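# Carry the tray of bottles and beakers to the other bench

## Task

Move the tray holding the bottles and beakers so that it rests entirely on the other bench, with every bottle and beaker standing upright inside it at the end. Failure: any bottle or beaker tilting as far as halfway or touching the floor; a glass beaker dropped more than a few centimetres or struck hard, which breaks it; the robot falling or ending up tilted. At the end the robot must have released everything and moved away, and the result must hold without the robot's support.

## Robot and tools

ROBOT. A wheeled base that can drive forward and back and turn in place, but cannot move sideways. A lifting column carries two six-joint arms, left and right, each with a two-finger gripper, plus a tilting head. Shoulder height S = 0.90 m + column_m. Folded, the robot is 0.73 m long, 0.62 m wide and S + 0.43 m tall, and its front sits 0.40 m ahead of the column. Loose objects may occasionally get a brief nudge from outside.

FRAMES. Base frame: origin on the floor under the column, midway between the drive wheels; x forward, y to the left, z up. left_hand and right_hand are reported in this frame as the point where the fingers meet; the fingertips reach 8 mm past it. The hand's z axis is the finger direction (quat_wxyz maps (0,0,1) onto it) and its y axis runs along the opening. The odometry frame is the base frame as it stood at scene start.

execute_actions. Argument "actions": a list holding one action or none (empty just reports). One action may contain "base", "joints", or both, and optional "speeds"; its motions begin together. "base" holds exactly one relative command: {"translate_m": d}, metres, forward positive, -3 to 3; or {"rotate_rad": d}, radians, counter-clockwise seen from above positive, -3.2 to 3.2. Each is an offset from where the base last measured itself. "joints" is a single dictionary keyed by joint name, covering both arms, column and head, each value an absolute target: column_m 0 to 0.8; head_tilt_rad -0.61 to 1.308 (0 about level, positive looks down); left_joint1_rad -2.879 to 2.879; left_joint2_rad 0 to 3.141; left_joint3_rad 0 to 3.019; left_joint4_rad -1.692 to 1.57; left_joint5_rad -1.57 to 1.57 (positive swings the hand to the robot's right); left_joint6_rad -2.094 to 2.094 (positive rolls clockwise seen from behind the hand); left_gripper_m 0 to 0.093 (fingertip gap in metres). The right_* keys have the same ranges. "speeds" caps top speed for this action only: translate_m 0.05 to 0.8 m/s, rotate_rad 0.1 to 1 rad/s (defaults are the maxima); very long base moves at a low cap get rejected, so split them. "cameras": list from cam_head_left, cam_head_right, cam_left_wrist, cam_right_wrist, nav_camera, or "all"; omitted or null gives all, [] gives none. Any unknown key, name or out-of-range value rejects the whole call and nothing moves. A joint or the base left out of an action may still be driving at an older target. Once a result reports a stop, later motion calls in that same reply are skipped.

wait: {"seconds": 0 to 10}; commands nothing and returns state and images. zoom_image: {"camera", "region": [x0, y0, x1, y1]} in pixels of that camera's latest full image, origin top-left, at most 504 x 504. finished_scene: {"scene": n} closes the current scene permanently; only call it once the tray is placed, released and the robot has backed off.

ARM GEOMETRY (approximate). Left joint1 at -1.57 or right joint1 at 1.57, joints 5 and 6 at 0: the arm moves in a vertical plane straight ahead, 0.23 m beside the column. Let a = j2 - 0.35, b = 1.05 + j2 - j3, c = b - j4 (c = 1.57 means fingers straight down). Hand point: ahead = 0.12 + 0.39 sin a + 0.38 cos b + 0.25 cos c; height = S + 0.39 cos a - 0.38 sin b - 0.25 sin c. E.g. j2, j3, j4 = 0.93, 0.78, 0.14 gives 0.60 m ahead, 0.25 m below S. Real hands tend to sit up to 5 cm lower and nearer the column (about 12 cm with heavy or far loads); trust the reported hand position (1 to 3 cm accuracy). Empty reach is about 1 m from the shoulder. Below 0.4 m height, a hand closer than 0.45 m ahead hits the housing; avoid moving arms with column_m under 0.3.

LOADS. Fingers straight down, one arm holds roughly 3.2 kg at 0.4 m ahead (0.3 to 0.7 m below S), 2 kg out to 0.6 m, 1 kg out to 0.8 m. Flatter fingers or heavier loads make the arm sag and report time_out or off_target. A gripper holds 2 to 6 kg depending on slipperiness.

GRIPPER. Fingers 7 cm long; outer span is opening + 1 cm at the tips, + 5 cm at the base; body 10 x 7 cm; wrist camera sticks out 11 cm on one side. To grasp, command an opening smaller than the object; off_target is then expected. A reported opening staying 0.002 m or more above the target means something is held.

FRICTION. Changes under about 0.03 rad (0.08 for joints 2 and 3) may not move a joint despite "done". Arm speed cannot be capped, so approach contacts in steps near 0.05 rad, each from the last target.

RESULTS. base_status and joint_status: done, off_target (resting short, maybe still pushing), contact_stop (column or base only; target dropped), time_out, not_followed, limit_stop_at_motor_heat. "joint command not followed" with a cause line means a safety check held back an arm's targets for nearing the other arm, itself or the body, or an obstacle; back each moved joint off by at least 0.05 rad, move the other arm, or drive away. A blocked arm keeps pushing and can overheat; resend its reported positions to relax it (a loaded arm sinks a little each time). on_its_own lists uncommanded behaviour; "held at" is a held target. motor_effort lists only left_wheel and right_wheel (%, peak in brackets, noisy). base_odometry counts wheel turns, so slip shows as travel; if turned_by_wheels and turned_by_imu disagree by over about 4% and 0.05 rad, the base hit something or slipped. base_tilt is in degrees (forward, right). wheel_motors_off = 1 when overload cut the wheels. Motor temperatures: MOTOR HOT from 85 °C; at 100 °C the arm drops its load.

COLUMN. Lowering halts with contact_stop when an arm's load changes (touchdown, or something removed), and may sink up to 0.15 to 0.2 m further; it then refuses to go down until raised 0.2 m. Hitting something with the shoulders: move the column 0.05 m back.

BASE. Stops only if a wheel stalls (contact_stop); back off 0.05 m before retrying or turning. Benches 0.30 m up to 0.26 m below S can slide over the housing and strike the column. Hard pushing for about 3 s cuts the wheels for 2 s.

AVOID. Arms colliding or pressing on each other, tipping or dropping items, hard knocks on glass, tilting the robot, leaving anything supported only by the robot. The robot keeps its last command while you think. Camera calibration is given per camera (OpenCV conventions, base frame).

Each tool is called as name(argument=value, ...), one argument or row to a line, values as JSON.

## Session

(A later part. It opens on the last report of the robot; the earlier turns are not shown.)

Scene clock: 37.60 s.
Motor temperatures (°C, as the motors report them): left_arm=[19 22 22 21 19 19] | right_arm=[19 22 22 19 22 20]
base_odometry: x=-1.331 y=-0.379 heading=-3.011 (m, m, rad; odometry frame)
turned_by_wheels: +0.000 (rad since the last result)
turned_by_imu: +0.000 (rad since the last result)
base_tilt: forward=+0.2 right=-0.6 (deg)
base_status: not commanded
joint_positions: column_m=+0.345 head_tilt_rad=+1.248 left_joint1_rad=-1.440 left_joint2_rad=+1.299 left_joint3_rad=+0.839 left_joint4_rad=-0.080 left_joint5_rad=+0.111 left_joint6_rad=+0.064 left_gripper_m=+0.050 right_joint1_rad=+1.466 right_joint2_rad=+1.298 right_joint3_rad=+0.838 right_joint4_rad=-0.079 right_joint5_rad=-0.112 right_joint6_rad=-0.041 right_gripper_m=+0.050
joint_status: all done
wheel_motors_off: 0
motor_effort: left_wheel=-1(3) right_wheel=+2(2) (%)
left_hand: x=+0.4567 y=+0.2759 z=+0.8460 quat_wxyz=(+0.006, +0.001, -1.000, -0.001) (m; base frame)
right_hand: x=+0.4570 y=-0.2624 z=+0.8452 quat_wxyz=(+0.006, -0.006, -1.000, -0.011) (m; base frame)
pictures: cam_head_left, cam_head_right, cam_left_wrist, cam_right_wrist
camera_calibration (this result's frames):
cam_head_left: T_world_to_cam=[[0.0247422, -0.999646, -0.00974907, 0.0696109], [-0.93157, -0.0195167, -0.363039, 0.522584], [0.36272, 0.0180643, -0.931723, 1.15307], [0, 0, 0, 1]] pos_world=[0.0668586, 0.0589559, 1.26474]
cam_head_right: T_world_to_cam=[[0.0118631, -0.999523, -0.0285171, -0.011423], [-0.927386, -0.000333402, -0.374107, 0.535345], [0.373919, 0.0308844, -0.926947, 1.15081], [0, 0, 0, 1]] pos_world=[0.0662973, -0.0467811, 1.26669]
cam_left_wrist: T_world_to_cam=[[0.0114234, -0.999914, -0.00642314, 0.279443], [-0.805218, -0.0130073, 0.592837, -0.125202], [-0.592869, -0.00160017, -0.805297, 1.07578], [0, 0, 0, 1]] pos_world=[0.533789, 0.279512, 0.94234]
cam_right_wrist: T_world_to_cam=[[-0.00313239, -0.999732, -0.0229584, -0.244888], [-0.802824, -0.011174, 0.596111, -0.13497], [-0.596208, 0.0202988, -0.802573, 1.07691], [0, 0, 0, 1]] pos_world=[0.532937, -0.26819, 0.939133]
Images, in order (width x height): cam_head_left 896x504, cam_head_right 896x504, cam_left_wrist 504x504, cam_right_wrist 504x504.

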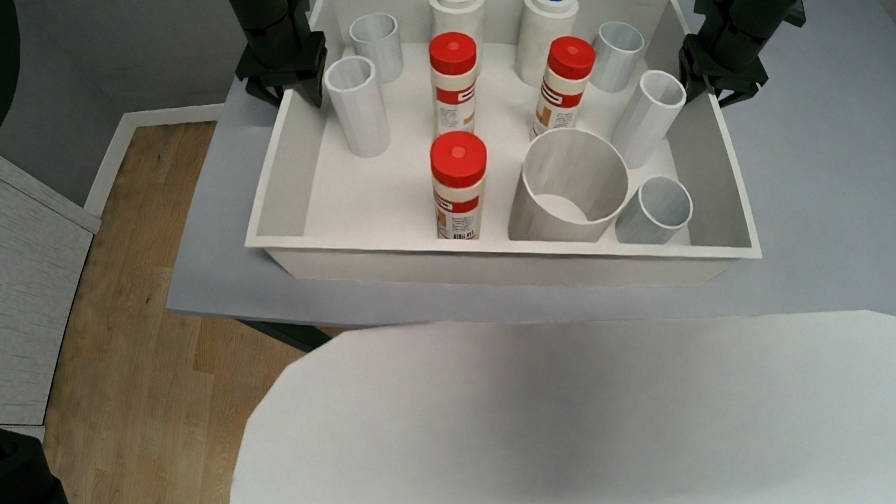

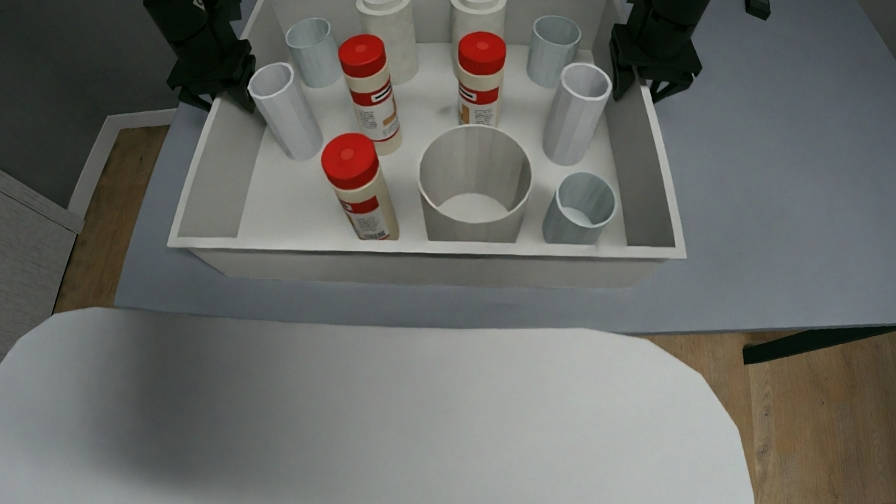

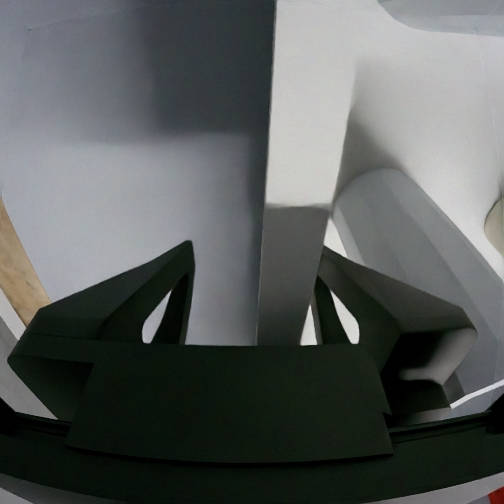

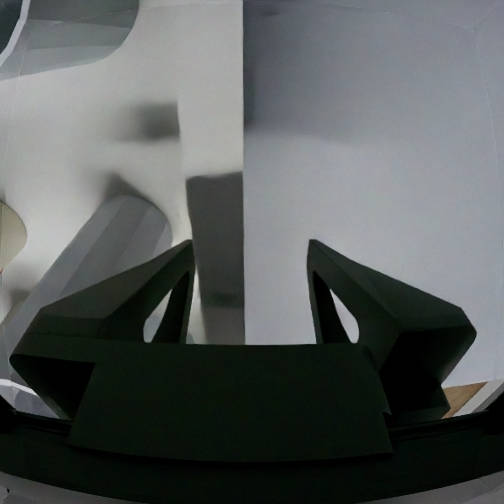

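execute_actions(
  actions=[
    {"joints":{"left_joint1_rad":-1.475,"right_joint1_rad":1.49,"left_gripper_m":0.0,"right_gripper_m":0.0,"head_tilt_rad":1.05}},
  ],
  cameras=["cam_head_left","cam_head_right","cam_left_wrist","cam_right_wrist"],
)

Scene clock: 39.07 s.
Motor temperatures (°C, as the motors report them): left_arm=[19 22 22 21 19 19] | right_arm=[19 22 22 19 22 20]
base_odometry: x=-1.331 y=-0.379 heading=-3.011 (m, m, rad; odometry frame)
turned_by_wheels: +0.000 (rad since the last result)
turned_by_imu: +0.000 (rad since the last result)
base_tilt: forward=+0.2 right=-0.7 (deg)
base_status: not commanded
joint_positions: column_m=+0.345 head_tilt_rad=+1.063 left_joint1_rad=-1.456 left_joint2_rad=+1.299 left_joint3_rad=+0.839 left_joint4_rad=-0.079 left_joint5_rad=+0.124 left_joint6_rad=+0.076 left_gripper_m=+0.007 right_joint1_rad=+1.476 right_joint2_rad=+1.298 right_joint3_rad=+0.838 right_joint4_rad=-0.079 right_joint5_rad=-0.128 right_joint6_rad=-0.034 right_gripper_m=+0.007
joint_status: left_gripper_m off_target (ended at +0.007, target +0.000); right_gripper_m off_target (ended at +0.007, target +0.000); the others done
wheel_motors_off: 0
motor_effort: left_wheel=+0(2) right_wheel=+2(2) (%)
left_hand: x=+0.4573 y=+0.2650 z=+0.8453 quat_wxyz=(+0.006, -0.009, -1.000, +0.013) (m; base frame)
right_hand: x=+0.4574 y=-0.2543 z=+0.8450 quat_wxyz=(+0.006, -0.007, -1.000, -0.023) (m; base frame)
pictures: cam_head_left, cam_head_right, cam_left_wrist, cam_right_wrist
camera_calibration (this result's frames):
cam_head_left: T_world_to_cam=[[0.0261093, -0.999646, -0.00505204, 0.0632906], [-0.84931, -0.0195167, -0.527534, 0.73742], [0.527249, 0.0180643, -0.849519, 1.03543], [0, 0, 0, 1]] pos_world=[0.0787168, 0.0589559, 1.26895]
cam_head_right: T_world_to_cam=[[0.0168859, -0.999523, -0.0258616, -0.0152086], [-0.843169, -0.000333402, -0.537648, 0.748814], [0.537383, 0.0308844, -0.842772, 1.0306], [0, 0, 0, 1]] pos_world=[0.0778076, -0.0467811, 1.27077]
cam_left_wrist: T_world_to_cam=[[-0.00849374, -0.999755, 0.0204608, 0.254823], [-0.805935, 0.0189567, 0.5917, -0.13167], [-0.591943, -0.0114643, -0.805899, 1.07831], [0, 0, 0, 1]] pos_world=[0.534347, 0.269618, 0.941707]
cam_right_wrist: T_world_to_cam=[[-0.00523271, -0.99886, -0.0474521, -0.214941], [-0.803207, -0.0240686, 0.595213, -0.136864], [-0.595677, 0.0412284, -0.802165, 1.08151], [0, 0, 0, 1]] pos_world=[0.533175, -0.262579, 0.938812]
Images, in order (width x height): cam_head_left 896x504, cam_head_right 896x504, cam_left_wrist 504x504, cam_right_wrist 504x504.

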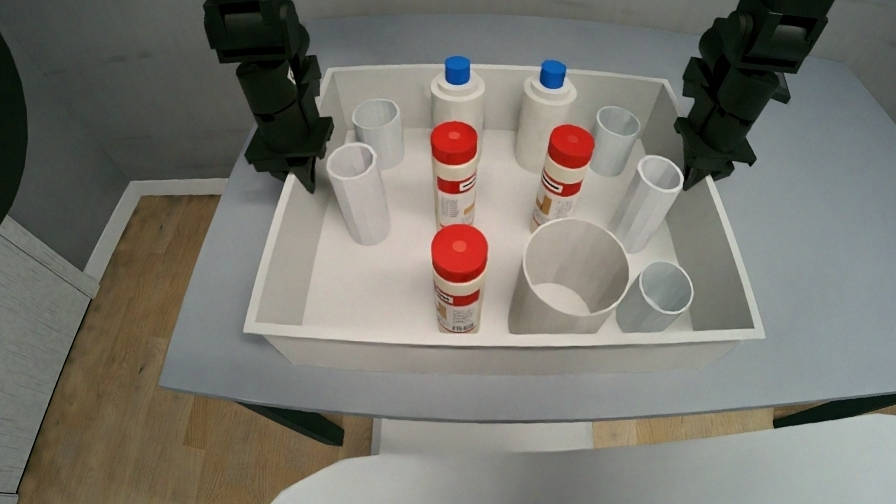

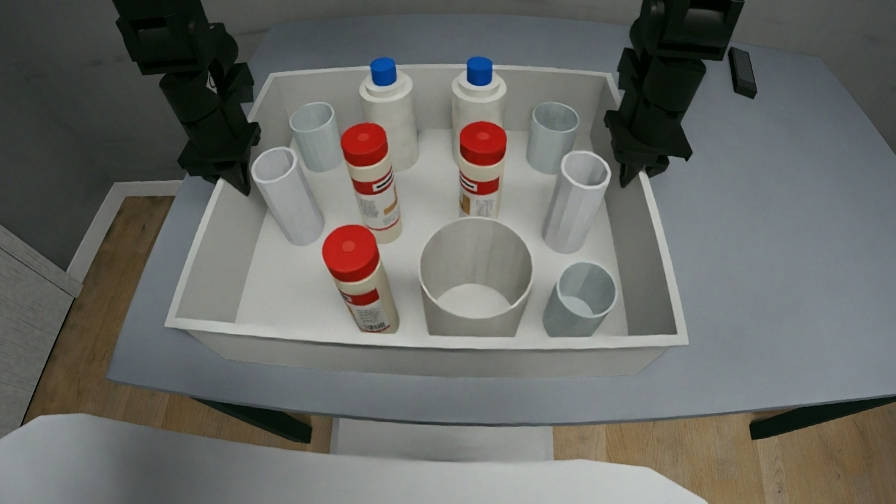

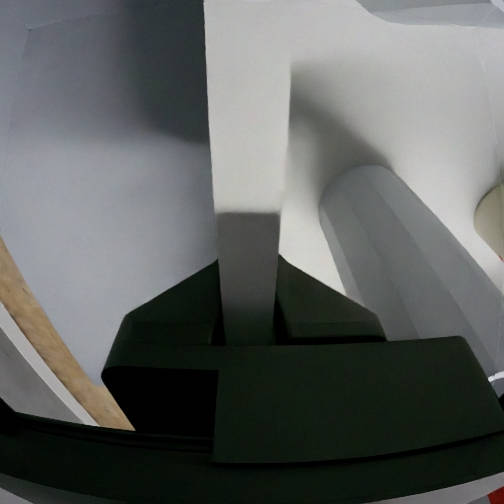

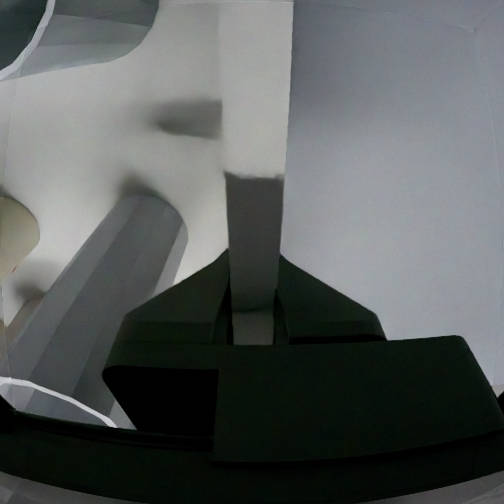

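Gripped. Test lift.

execute_actions(
  actions=[
    {"joints":{"column_m":0.40}},
  ],
  cameras=["cam_head_left","cam_head_right","cam_left_wrist","cam_right_wrist"],
)

Scene clock: 41.00 s.
Motor temperatures (°C, as the motors report them): left_arm=[19 22 22 21 19 19] | right_arm=[19 23 22 19 22 20]
base_odometry: x=-1.331 y=-0.379 heading=-3.011 (m, m, rad; odometry frame)
turned_by_wheels: +0.000 (rad since the last result)
turned_by_imu: +0.000 (rad since the last result)
base_tilt: forward=+0.2 right=-0.6 (deg)
base_status: not commanded
joint_positions: column_m=+0.400 head_tilt_rad=+1.063 left_joint1_rad=-1.456 left_joint2_rad=+1.348 left_joint3_rad=+0.840 left_joint4_rad=-0.067 left_joint5_rad=+0.128 left_joint6_rad=+0.081 left_gripper_m=+0.007 right_joint1_rad=+1.476 right_joint2_rad=+1.350 right_joint3_rad=+0.842 right_joint4_rad=-0.070 right_joint5_rad=-0.128 right_joint6_rad=-0.036 right_gripper_m=+0.007
joint_status: all done
wheel_motors_off: 0
motor_effort: left_wheel=-2(3) right_wheel=+2(2) (%)
left_hand: x=+0.4405 y=+0.2649 z=+0.8841 quat_wxyz=(+0.024, -0.009, -1.000, +0.016) (m; base frame)
right_hand: x=+0.4410 y=-0.2549 z=+0.8832 quat_wxyz=(+0.025, -0.008, -0.999, -0.024) (m; base frame)
pictures: cam_head_left, cam_head_right, cam_left_wrist, cam_right_wrist
camera_calibration (this result's frames):
cam_head_left: T_world_to_cam=[[0.0261105, -0.999646, -0.00504612, 0.0635595], [-0.84919, -0.0195167, -0.527727, 0.76662], [0.527442, 0.0180643, -0.849399, 1.08185], [0, 0, 0, 1]] pos_world=[0.0787309, 0.0589559, 1.32381]
cam_head_right: T_world_to_cam=[[0.0168918, -0.999523, -0.0258578, -0.0137956], [-0.843047, -0.000333402, -0.53784, 0.778567], [0.537574, 0.0308844, -0.842651, 1.07665], [0, 0, 0, 1]] pos_world=[0.0778213, -0.0467811, 1.32563]
cam_left_wrist: T_world_to_cam=[[-0.00885224, -0.999601, 0.0268174, 0.248361], [-0.784087, 0.0235825, 0.620203, -0.204241], [-0.620588, -0.0155369, -0.783983, 1.09393], [0, 0, 0, 1]] pos_world=[0.520937, 0.270075, 0.977635]
cam_right_wrist: T_world_to_cam=[[-0.00827695, -0.998762, -0.0490546, -0.211023], [-0.780116, -0.0242402, 0.625165, -0.209462], [-0.62558, 0.0434427, -0.77895, 1.09564], [0, 0, 0, 1]] pos_world=[0.520262, -0.263437, 0.974049]
Images, in order (width x height): cam_head_left 896x504, cam_head_right 896x504, cam_left_wrist 504x504, cam_right_wrist 504x504.

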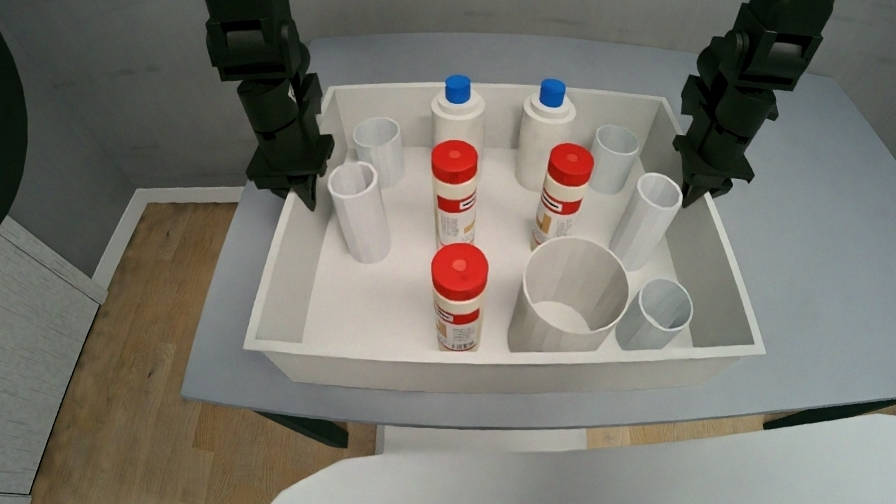

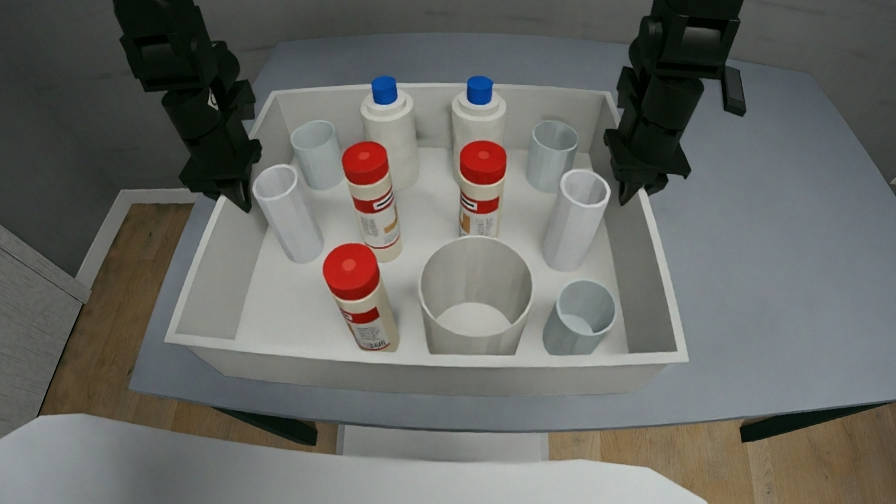

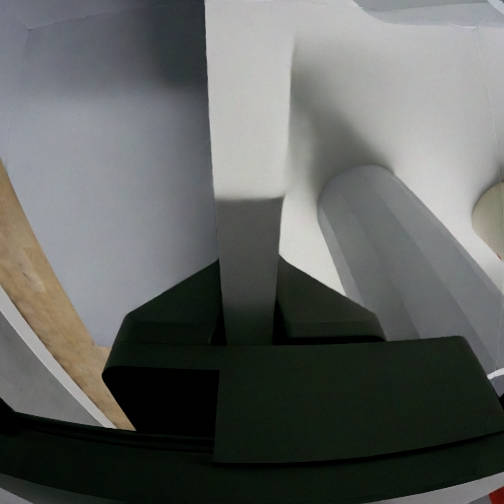

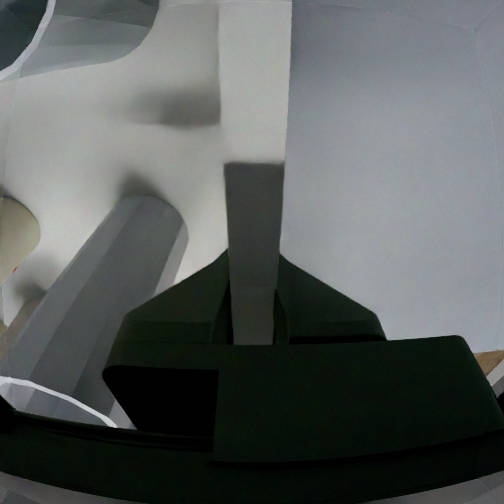

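execute_actions(
  actions=[
    {"joints":{"column_m":0.48}},
  ],
  cameras=[],
)

execute_actions(
  actions=[
    {"base":{"translate_m":-0.9},"speeds":{"translate_m":0.25}},
  ],
  cameras=["cam_head_left"],
)

execute_actions(
  actions=[
    {"base":{"rotate_rad":-3.0},"speeds":{"rotate_rad":0.45},"joints":{"head_tilt_rad":0.7}},
  ],
  cameras=["cam_head_left","cam_head_right","nav_camera"],
)

Scene clock: 43.93 s.
Motor temperatures (°C, as the motors report them): left_arm=[19 23 22 21 19 19] | right_arm=[19 23 22 19 22 20]
base_odometry: x=-1.331 y=-0.379 heading=-3.011 (m, m, rad; odometry frame)
turned_by_wheels: +0.000 (rad since the last result)
turned_by_imu: +0.001 (rad since the last result)
base_tilt: forward=+0.2 right=-0.7 (deg)
base_status: not commanded
joint_positions: column_m=+0.480 head_tilt_rad=+1.063 left_joint1_rad=-1.456 left_joint2_rad=+1.348 left_joint3_rad=+0.840 left_joint4_rad=-0.067 left_joint5_rad=+0.128 left_joint6_rad=+0.081 left_gripper_m=+0.007 right_joint1_rad=+1.476 right_joint2_rad=+1.350 right_joint3_rad=+0.842 right_joint4_rad=-0.070 right_joint5_rad=-0.128 right_joint6_rad=-0.036 right_gripper_m=+0.007
joint_status: all done
wheel_motors_off: 0
motor_effort: left_wheel=-3(3) right_wheel=+2(2) (%)
left_hand: x=+0.4405 y=+0.2649 z=+0.9641 quat_wxyz=(+0.024, -0.009, -1.000, +0.016) (m; base frame)
right_hand: x=+0.4410 y=-0.2549 z=+0.9632 quat_wxyz=(+0.025, -0.008, -0.999, -0.024) (m; base frame)
pictures: none
No camera images: the call's "cameras" was empty. Leave "cameras" out to get every camera's image.

Scene clock: 48.67 s.
Motor temperatures (°C, as the motors report them): left_arm=[19 23 22 21 20 19] | right_arm=[19 23 22 19 22 20]
base_odometry: x=-0.438 y=-0.262 heading=-3.012 (m, m, rad; odometry frame)
turned_by_wheels: -0.001 (rad since the last result)
turned_by_imu: -0.002 (rad since the last result)
base_tilt: forward=+0.2 right=-0.6 (deg)
base_status: done
joint_positions: column_m=+0.480 head_tilt_rad=+1.062 left_joint1_rad=-1.456 left_joint2_rad=+1.350 left_joint3_rad=+0.837 left_joint4_rad=-0.070 left_joint5_rad=+0.127 left_joint6_rad=+0.082 left_gripper_m=+0.006 right_joint1_rad=+1.476 right_joint2_rad=+1.351 right_joint3_rad=+0.838 right_joint4_rad=-0.071 right_joint5_rad=-0.129 right_joint6_rad=-0.037 right_gripper_m=+0.007
joint_status: not commanded
wheel_motors_off: 0
motor_effort: left_wheel=-3(33) right_wheel=+1(40) (%)
left_hand: x=+0.4374 y=+0.2649 z=+0.9637 quat_wxyz=(+0.027, -0.009, -0.999, +0.016) (m; base frame)
right_hand: x=+0.4380 y=-0.2548 z=+0.9627 quat_wxyz=(+0.028, -0.008, -0.999, -0.025) (m; base frame)
pictures: cam_head_left
camera_calibration (this result's frames):
cam_head_left: T_world_to_cam=[[0.0261143, -0.999646, -0.00502613, 0.0639336], [-0.848786, -0.0195167, -0.528377, 0.809765], [0.528092, 0.0180643, -0.848995, 1.14917], [0, 0, 0, 1]] pos_world=[0.0787784, 0.0589559, 1.40382]
Images, in order (width x height): cam_head_left 896x504.

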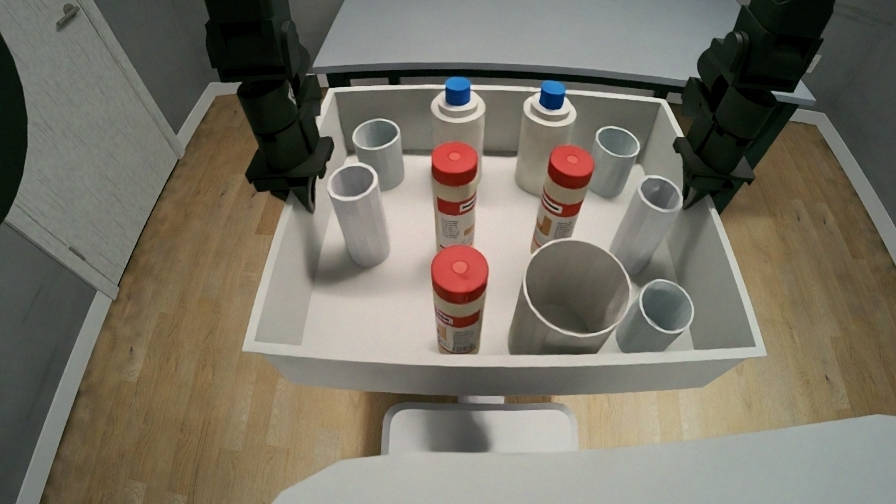

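Scene clock: 56.37 s.
Motor temperatures (°C, as the motors report them): left_arm=[19 23 22 21 20 19] | right_arm=[19 23 22 19 22 20]
base_odometry: x=-0.438 y=-0.262 heading=+0.272 (m, m, rad; odometry frame)
turned_by_wheels: -2.999 (rad since the last result)
turned_by_imu: -2.957 (rad since the last result)
base_tilt: forward=+0.2 right=-0.6 (deg)
base_status: done
joint_positions: column_m=+0.480 head_tilt_rad=+0.717 left_joint1_rad=-1.458 left_joint2_rad=+1.350 left_joint3_rad=+0.837 left_joint4_rad=-0.070 left_joint5_rad=+0.128 left_joint6_rad=+0.082 left_gripper_m=+0.006 right_joint1_rad=+1.474 right_joint2_rad=+1.351 right_joint3_rad=+0.838 right_joint4_rad=-0.071 right_joint5_rad=-0.129 right_joint6_rad=-0.037 right_gripper_m=+0.007
joint_status: all done
wheel_motors_off: 0
motor_effort: left_wheel=+4(55) right_wheel=-5(48) (%)
left_hand: x=+0.4374 y=+0.2640 z=+0.9636 quat_wxyz=(+0.027, -0.009, -0.999, +0.017) (m; base frame)
right_hand: x=+0.4380 y=-0.2557 z=+0.9628 quat_wxyz=(+0.028, -0.009, -0.999, -0.024) (m; base frame)
pictures: cam_head_left, cam_head_right, nav_camera
camera_calibration (this result's frames):
cam_head_left: T_world_to_cam=[[0.0262729, -0.999646, 0.00411775, 0.0505218], [-0.6196, -0.0195167, -0.784675, 1.17401], [0.784478, 0.0180643, -0.619894, 0.800518], [0, 0, 0, 1]] pos_world=[0.0980995, 0.0589559, 1.41724]
cam_head_right: T_world_to_cam=[[0.024667, -0.999523, -0.0185875, -0.0227733], [-0.610389, -0.000333402, -0.792102, 1.18267], [0.791718, 0.0308844, -0.610106, 0.790464], [0, 0, 0, 1]] pos_world=[0.096628, -0.0467811, 1.41864]
Images, in order (width x height): cam_head_left 896x504, cam_head_right 896x504, nav_camera 896x504.

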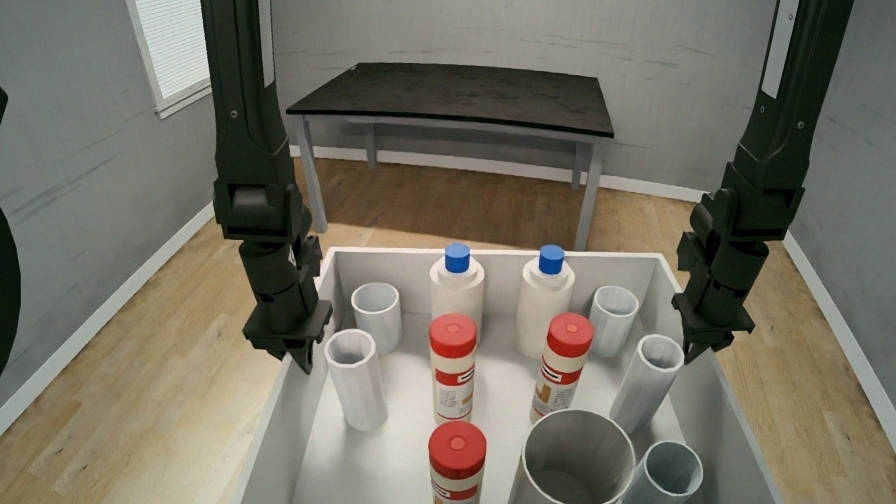

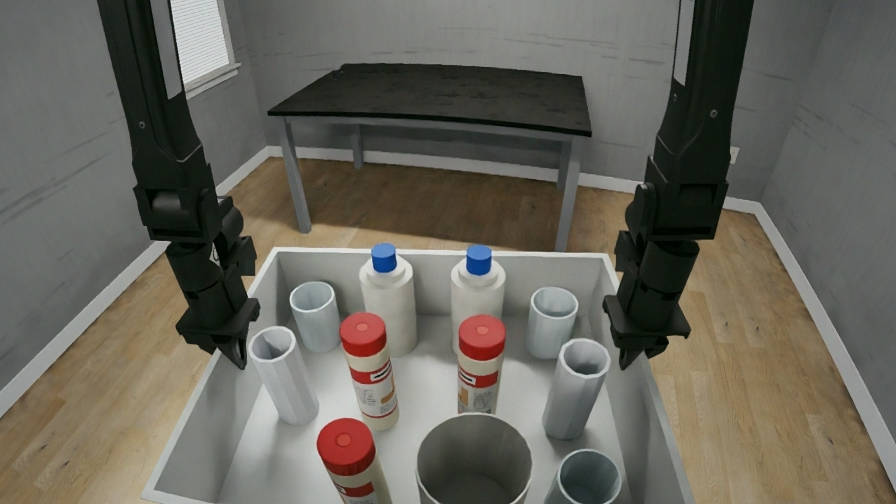

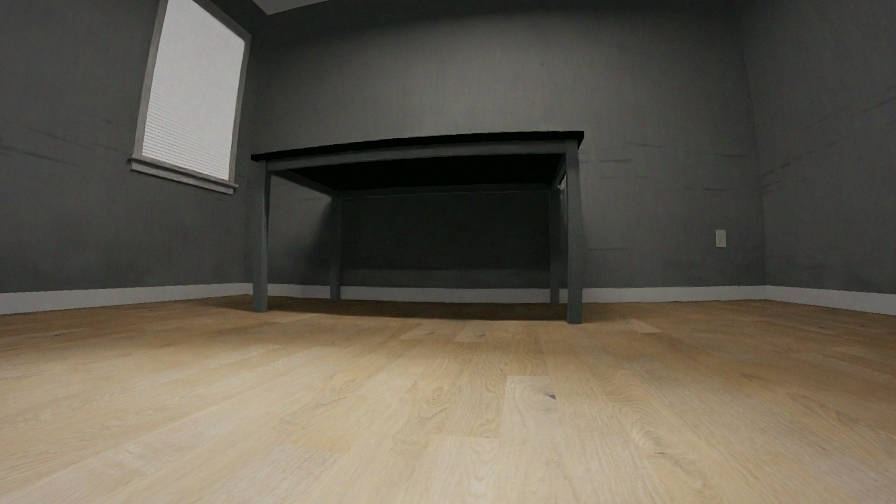

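execute_actions(
  actions=[
    {"base":{"rotate_rad":0.15},"speeds":{"rotate_rad":0.4}},
  ],
  cameras=[],
)

execute_actions(
  actions=[
    {"base":{"translate_m":1.0},"speeds":{"translate_m":0.3},"joints":{"column_m":0.52}},
  ],
  cameras=[],
)

execute_actions(
  actions=[
    {"base":{"rotate_rad":-0.37},"speeds":{"rotate_rad":0.4}},
  ],
  cameras=["cam_head_left","cam_head_right","nav_camera"],
)

Scene clock: 58.97 s.
Motor temperatures (°C, as the motors report them): left_arm=[19 24 22 21 20 19] | right_arm=[19 24 22 19 22 20]
base_odometry: x=-0.438 y=-0.262 heading=+0.421 (m, m, rad; odometry frame)
turned_by_wheels: +0.149 (rad since the last result)
turned_by_imu: +0.148 (rad since the last result)
base_tilt: forward=+0.2 right=-0.6 (deg)
base_status: done
joint_positions: column_m=+0.480 head_tilt_rad=+0.717 left_joint1_rad=-1.458 left_joint2_rad=+1.350 left_joint3_rad=+0.837 left_joint4_rad=-0.070 left_joint5_rad=+0.126 left_joint6_rad=+0.082 left_gripper_m=+0.006 right_joint1_rad=+1.475 right_joint2_rad=+1.351 right_joint3_rad=+0.838 right_joint4_rad=-0.071 right_joint5_rad=-0.130 right_joint6_rad=-0.038 right_gripper_m=+0.007
joint_status: not commanded
wheel_motors_off: 0
motor_effort: left_wheel=-4(20) right_wheel=+4(23) (%)
left_hand: x=+0.4374 y=+0.2642 z=+0.9636 quat_wxyz=(+0.027, -0.009, -0.999, +0.016) (m; base frame)
right_hand: x=+0.4380 y=-0.2552 z=+0.9628 quat_wxyz=(+0.028, -0.008, -0.999, -0.025) (m; base frame)
pictures: none
No camera images: the call's "cameras" was empty. Leave "cameras" out to get every camera's image.

Scene clock: 63.50 s.
Motor temperatures (°C, as the motors report them): left_arm=[19 24 22 21 20 19] | right_arm=[19 24 22 19 22 20]
base_odometry: x=+0.474 y=+0.147 heading=+0.419 (m, m, rad; odometry frame)
turned_by_wheels: -0.002 (rad since the last result)
turned_by_imu: +0.000 (rad since the last result)
base_tilt: forward=+0.2 right=-0.7 (deg)
base_status: done
joint_positions: column_m=+0.520 head_tilt_rad=+0.716 left_joint1_rad=-1.458 left_joint2_rad=+1.352 left_joint3_rad=+0.843 left_joint4_rad=-0.070 left_joint5_rad=+0.128 left_joint6_rad=+0.082 left_gripper_m=+0.006 right_joint1_rad=+1.475 right_joint2_rad=+1.353 right_joint3_rad=+0.844 right_joint4_rad=-0.071 right_joint5_rad=-0.130 right_joint6_rad=-0.038 right_gripper_m=+0.007
joint_status: all done
wheel_motors_off: 0
motor_effort: left_wheel=-2(46) right_wheel=+1(59) (%)
left_hand: x=+0.4403 y=+0.2641 z=+1.0030 quat_wxyz=(+0.025, -0.010, -0.999, +0.017) (m; base frame)
right_hand: x=+0.4405 y=-0.2553 z=+1.0020 quat_wxyz=(+0.026, -0.008, -0.999, -0.025) (m; base frame)
pictures: none
No camera images: the call's "cameras" was empty. Leave "cameras" out to get every camera's image.

Scene clock: 65.53 s.
Motor temperatures (°C, as the motors report them): left_arm=[19 24 22 21 20 19] | right_arm=[19 24 22 19 22 20]
base_odometry: x=+0.475 y=+0.147 heading=+0.050 (m, m, rad; odometry frame)
turned_by_wheels: -0.369 (rad since the last result)
turned_by_imu: -0.360 (rad since the last result)
base_tilt: forward=+0.1 right=-0.6 (deg)
base_status: done
joint_positions: column_m=+0.520 head_tilt_rad=+0.716 left_joint1_rad=-1.458 left_joint2_rad=+1.352 left_joint3_rad=+0.843 left_joint4_rad=-0.070 left_joint5_rad=+0.128 left_joint6_rad=+0.082 left_gripper_m=+0.006 right_joint1_rad=+1.474 right_joint2_rad=+1.353 right_joint3_rad=+0.844 right_joint4_rad=-0.071 right_joint5_rad=-0.130 right_joint6_rad=-0.038 right_gripper_m=+0.007
joint_status: not commanded
wheel_motors_off: 0
motor_effort: left_wheel=+1(45) right_wheel=-4(51) (%)
left_hand: x=+0.4403 y=+0.2638 z=+1.0030 quat_wxyz=(+0.025, -0.010, -0.999, +0.017) (m; base frame)
right_hand: x=+0.4405 y=-0.2559 z=+1.0020 quat_wxyz=(+0.026, -0.008, -0.999, -0.024) (m; base frame)
pictures: cam_head_left, cam_head_right, nav_camera
camera_calibration (this result's frames):
cam_head_left: T_world_to_cam=[[0.0262698, -0.999646, 0.00413709, 0.0503281], [-0.619022, -0.0195167, -0.785131, 1.20606], [0.784934, 0.0180643, -0.619316, 0.824426], [0, 0, 0, 1]] pos_world=[0.0981353, 0.0589559, 1.45729]
cam_head_right: T_world_to_cam=[[0.0246807, -0.999523, -0.0185694, -0.0220577], [-0.609806, -0.000333402, -0.792551, 1.21501], [0.792166, 0.0308844, -0.609523, 0.813973], [0, 0, 0, 1]] pos_world=[0.0966627, -0.0467811, 1.45868]
Images, in order (width x height): cam_head_left 896x504, cam_head_right 896x504, nav_camera 896x504.

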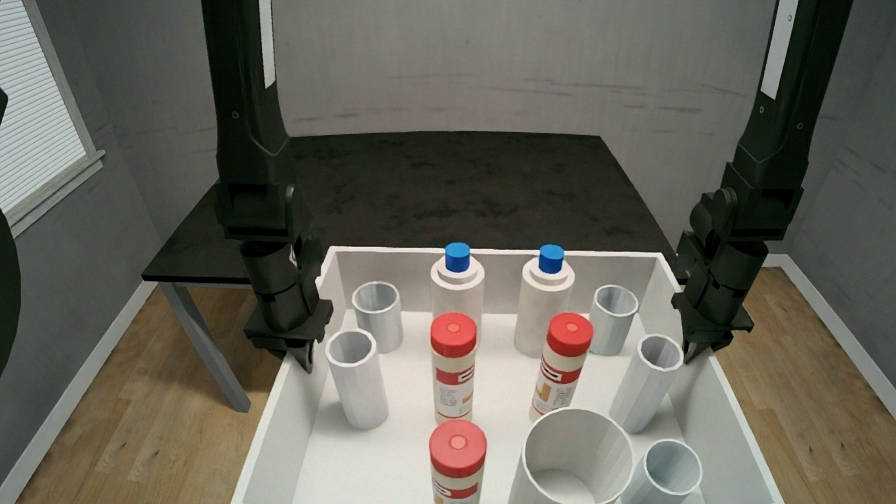

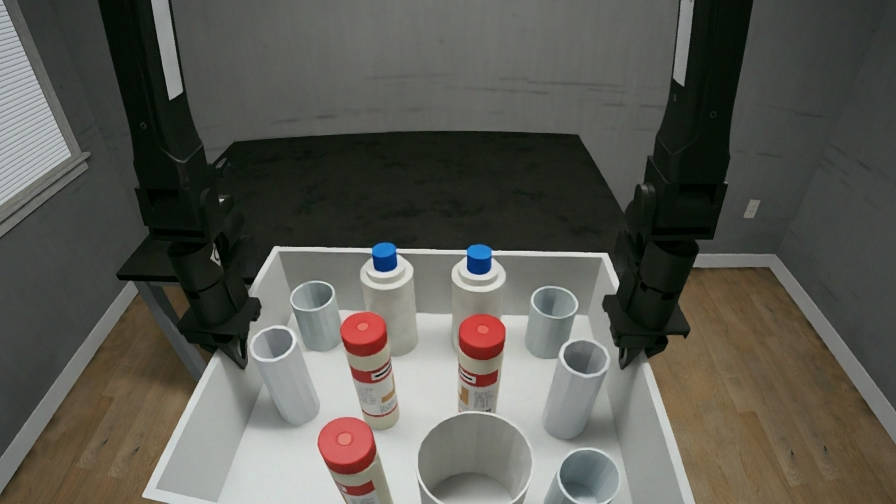

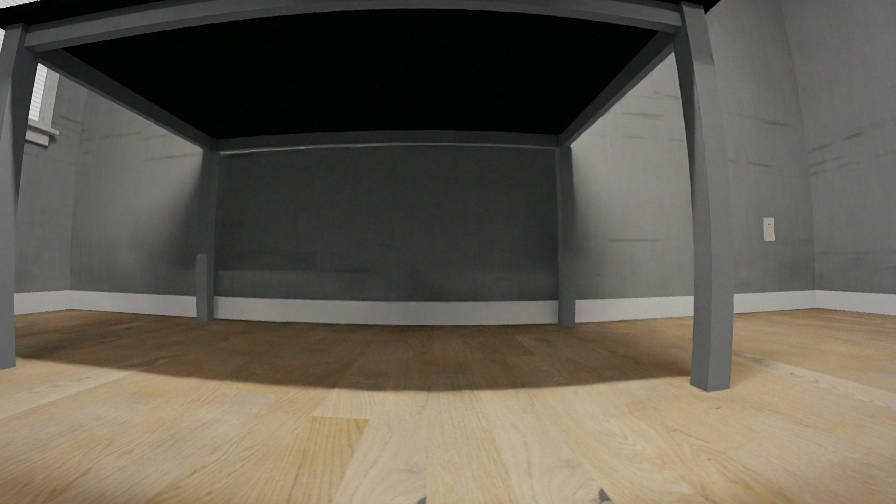

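execute_actions(
  actions=[
    {"base":{"translate_m":0.70},"speeds":{"translate_m":0.25},"joints":{"head_tilt_rad":1.1,"column_m":0.45}},
  ],
)

Scene clock: 83.87 s.
Motor temperatures (°C, as the motors report them): left_arm=[19 24 21 21 20 19] | right_arm=[19 24 22 19 22 20]
base_odometry: x=+1.174 y=+0.182 heading=+0.049 (m, m, rad; odometry frame)
turned_by_wheels: -0.001 (rad since the last result)
turned_by_imu: +0.001 (rad since the last result)
base_tilt: forward=+0.1 right=-0.6 (deg)
base_status: done
joint_positions: column_m=+0.450 head_tilt_rad=+1.099 left_joint1_rad=-1.458 left_joint2_rad=+1.352 left_joint3_rad=+0.843 left_joint4_rad=-0.071 left_joint5_rad=+0.128 left_joint6_rad=+0.082 left_gripper_m=+0.006 right_joint1_rad=+1.474 right_joint2_rad=+1.353 right_joint3_rad=+0.844 right_joint4_rad=-0.071 right_joint5_rad=-0.131 right_joint6_rad=-0.038 right_gripper_m=+0.007
joint_status: all done
wheel_motors_off: 0
motor_effort: left_wheel=-2(50) right_wheel=+2(55) (%)
left_hand: x=+0.4403 y=+0.2637 z=+0.9330 quat_wxyz=(+0.025, -0.010, -0.999, +0.017) (m; base frame)
right_hand: x=+0.4404 y=-0.2559 z=+0.9322 quat_wxyz=(+0.026, -0.008, -0.999, -0.024) (m; base frame)
pictures: cam_head_left, cam_head_right, cam_left_wrist, cam_right_wrist, nav_camera
camera_calibration (this result's frames):
cam_head_left: T_world_to_cam=[[0.0259119, -0.999646, -0.00598263, 0.0651671], [-0.867634, -0.0195167, -0.49682, 0.749601], [0.496528, 0.0180643, -0.867833, 1.15243], [0, 0, 0, 1]] pos_world=[0.0764779, 0.0589559, 1.37292]
cam_head_right: T_world_to_cam=[[0.0159502, -0.999523, -0.026449, -0.0116039], [-0.861859, -0.000333402, -0.507148, 0.762381], [0.506897, 0.0308844, -0.861453, 1.14741], [0, 0, 0, 1]] pos_world=[0.0756342, -0.0467811, 1.37477]
cam_left_wrist: T_world_to_cam=[[-0.0102587, -0.999513, 0.0294679, 0.243965], [-0.781723, 0.0263928, 0.623067, -0.23915], [-0.623542, -0.0166438, -0.781613, 1.13144], [0, 0, 0, 1]] pos_world=[0.521052, 0.26899, 1.02616]
cam_right_wrist: T_world_to_cam=[[-0.00803338, -0.998738, -0.0495739, -0.209166], [-0.778338, -0.024879, 0.627352, -0.243524], [-0.627794, 0.043625, -0.777156, 1.13284], [0, 0, 0, 1]] pos_world=[0.519965, -0.264381, 1.0228]
Images, in order (width x height): cam_head_left 896x504, cam_head_right 896x504, cam_left_wrist 504x504, cam_right_wrist 504x504, nav_camera 896x504.

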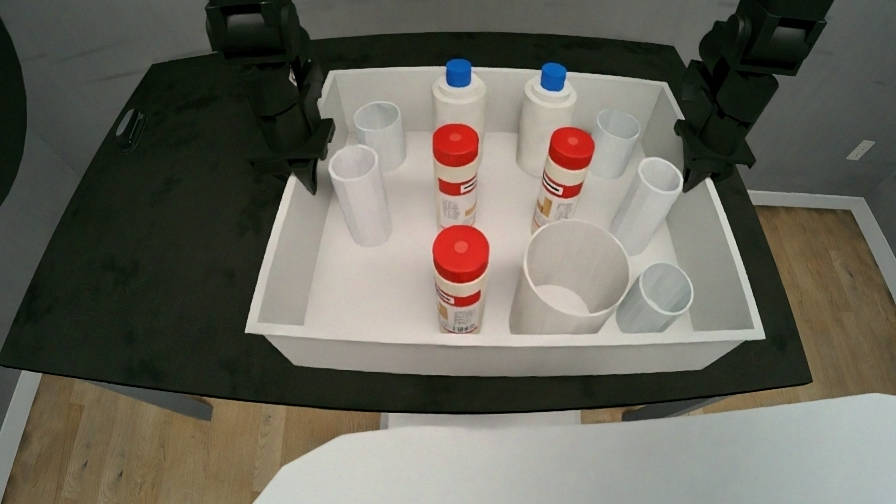

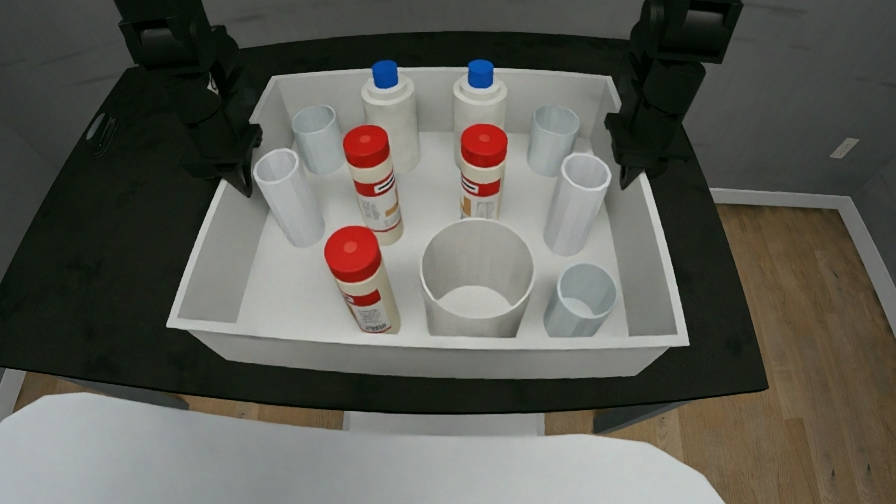

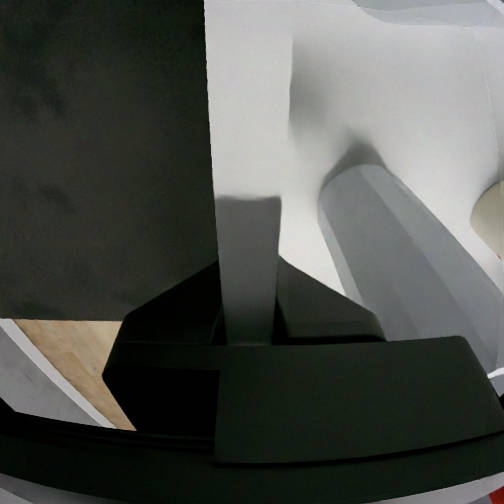

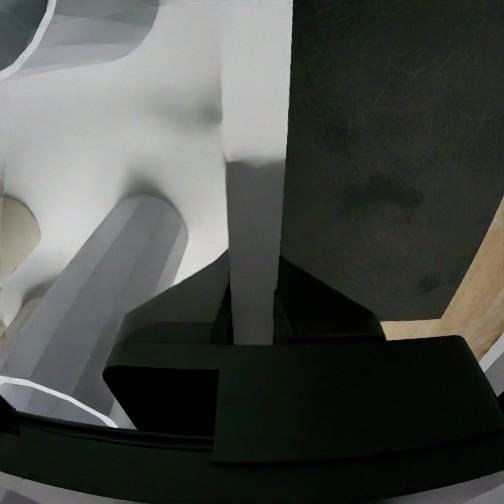

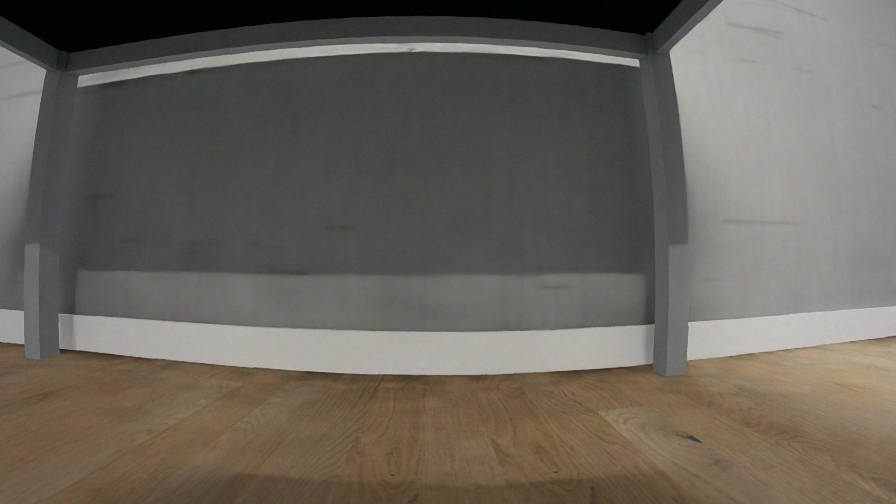

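execute_actions(
  actions=[
    {"base":{"translate_m":0.04},"speeds":{"translate_m":0.1},"joints":{"column_m":0.385}},
  ],
  cameras=[],
)

execute_actions(
  actions=[
    {"joints":{"column_m":0.365}},
  ],
  cameras=["cam_head_left"],
)

Scene clock: 86.17 s.
Motor temperatures (°C, as the motors report them): left_arm=[19 24 21 21 20 19] | right_arm=[19 24 22 19 22 20]
base_odometry: x=+1.214 y=+0.184 heading=+0.049 (m, m, rad; odometry frame)
turned_by_wheels: -0.001 (rad since the last result)
turned_by_imu: +0.000 (rad since the last result)
base_tilt: forward=+0.2 right=-0.7 (deg)
base_status: done
joint_positions: column_m=+0.385 head_tilt_rad=+1.100 left_joint1_rad=-1.458 left_joint2_rad=+1.353 left_joint3_rad=+0.844 left_joint4_rad=-0.071 left_joint5_rad=+0.128 left_joint6_rad=+0.082 left_gripper_m=+0.006 right_joint1_rad=+1.474 right_joint2_rad=+1.354 right_joint3_rad=+0.845 right_joint4_rad=-0.071 right_joint5_rad=-0.130 right_joint6_rad=-0.038 right_gripper_m=+0.007
joint_status: all done
wheel_motors_off: 0
motor_effort: left_wheel=-1(29) right_wheel=+1(27) (%)
left_hand: x=+0.4407 y=+0.2638 z=+0.8677 quat_wxyz=(+0.025, -0.010, -0.999, +0.017) (m; base frame)
right_hand: x=+0.4409 y=-0.2560 z=+0.8670 quat_wxyz=(+0.026, -0.008, -0.999, -0.024) (m; base frame)
pictures: none
No camera images: the call's "cameras" was empty. Leave "cameras" out to get every camera's image.

Scene clock: 87.03 s.
Motor temperatures (°C, as the motors report them): left_arm=[19 24 21 21 20 19] | right_arm=[19 24 22 19 22 20]
base_odometry: x=+1.214 y=+0.184 heading=+0.049 (m, m, rad; odometry frame)
turned_by_wheels: +0.000 (rad since the last result)
turned_by_imu: +0.000 (rad since the last result)
base_tilt: forward=+0.2 right=-0.6 (deg)
base_status: not commanded
joint_positions: column_m=+0.365 head_tilt_rad=+1.100 left_joint1_rad=-1.458 left_joint2_rad=+1.346 left_joint3_rad=+0.844 left_joint4_rad=-0.066 left_joint5_rad=+0.129 left_joint6_rad=+0.082 left_gripper_m=+0.006 right_joint1_rad=+1.474 right_joint2_rad=+1.347 right_joint3_rad=+0.844 right_joint4_rad=-0.067 right_joint5_rad=-0.131 right_joint6_rad=-0.037 right_gripper_m=+0.007
joint_status: all done
wheel_motors_off: 0
motor_effort: left_wheel=+0(1) right_wheel=+1(2) (%)
left_hand: x=+0.4444 y=+0.2637 z=+0.8497 quat_wxyz=(+0.020, -0.010, -1.000, +0.017) (m; base frame)
right_hand: x=+0.4445 y=-0.2559 z=+0.8493 quat_wxyz=(+0.021, -0.008, -0.999, -0.024) (m; base frame)
pictures: cam_head_left
camera_calibration (this result's frames):
cam_head_left: T_world_to_cam=[[0.0259096, -0.999646, -0.0059928, 0.0646724], [-0.867829, -0.0195167, -0.49648, 0.706919], [0.496187, 0.0180643, -0.868028, 1.07894], [0, 0, 0, 1]] pos_world=[0.0764531, 0.0589559, 1.28791]
Images, in order (width x height): cam_head_left 896x504.

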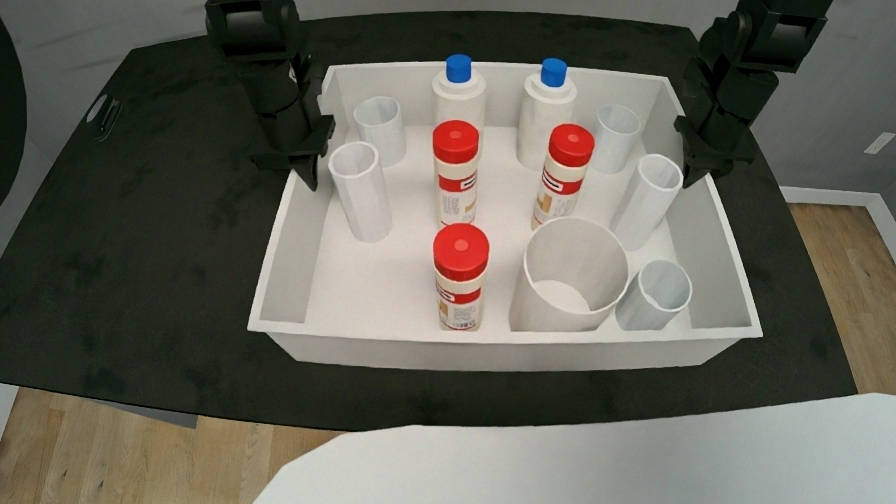

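Far edge touching.

execute_actions(
  actions=[
    {"joints":{"column_m":0.345}},
  ],
  cameras=["cam_head_left"],
)

Scene clock: 88.43 s.
Motor temperatures (°C, as the motors report them): left_arm=[19 24 21 21 20 19] | right_arm=[19 24 22 19 22 20]
base_odometry: x=+1.214 y=+0.184 heading=+0.049 (m, m, rad; odometry frame)
turned_by_wheels: +0.000 (rad since the last result)
turned_by_imu: +0.000 (rad since the last result)
base_tilt: forward=+0.1 right=-0.6 (deg)
base_status: not commanded
joint_positions: column_m=+0.345 head_tilt_rad=+1.100 left_joint1_rad=-1.458 left_joint2_rad=+1.300 left_joint3_rad=+0.834 left_joint4_rad=-0.078 left_joint5_rad=+0.129 left_joint6_rad=+0.079 left_gripper_m=+0.006 right_joint1_rad=+1.472 right_joint2_rad=+1.300 right_joint3_rad=+0.834 right_joint4_rad=-0.077 right_joint5_rad=-0.131 right_joint6_rad=-0.036 right_gripper_m=+0.007
joint_status: all done
wheel_motors_off: 0
motor_effort: left_wheel=+0(0) right_wheel=+1(2) (%)
left_hand: x=+0.4542 y=+0.2628 z=+0.8449 quat_wxyz=(+0.008, -0.010, -1.000, +0.017) (m; base frame)
right_hand: x=+0.4547 y=-0.2563 z=+0.8445 quat_wxyz=(+0.008, -0.008, -1.000, -0.023) (m; base frame)
pictures: cam_head_left
camera_calibration (this result's frames):
cam_head_left: T_world_to_cam=[[0.0259096, -0.999646, -0.0059928, 0.0645527], [-0.867829, -0.0195167, -0.49648, 0.697006], [0.496187, 0.0180643, -0.868028, 1.06161], [0, 0, 0, 1]] pos_world=[0.0764531, 0.0589559, 1.26794]
Images, in order (width x height): cam_head_left 896x504.

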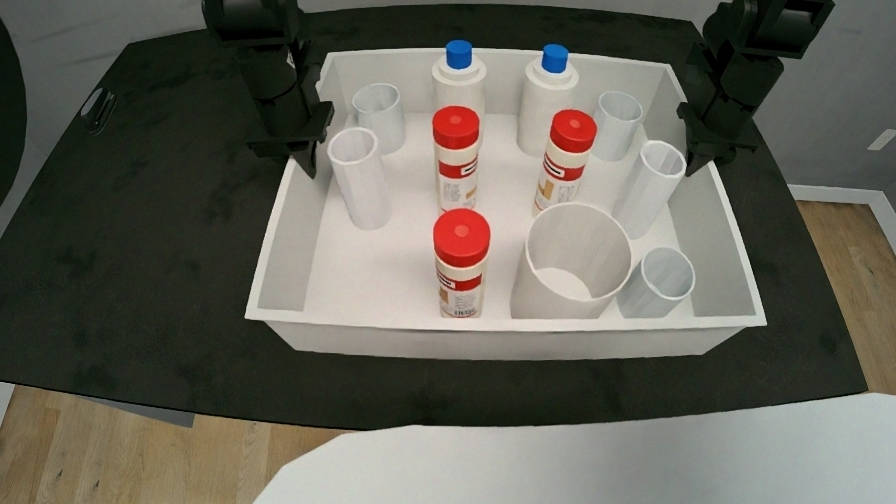

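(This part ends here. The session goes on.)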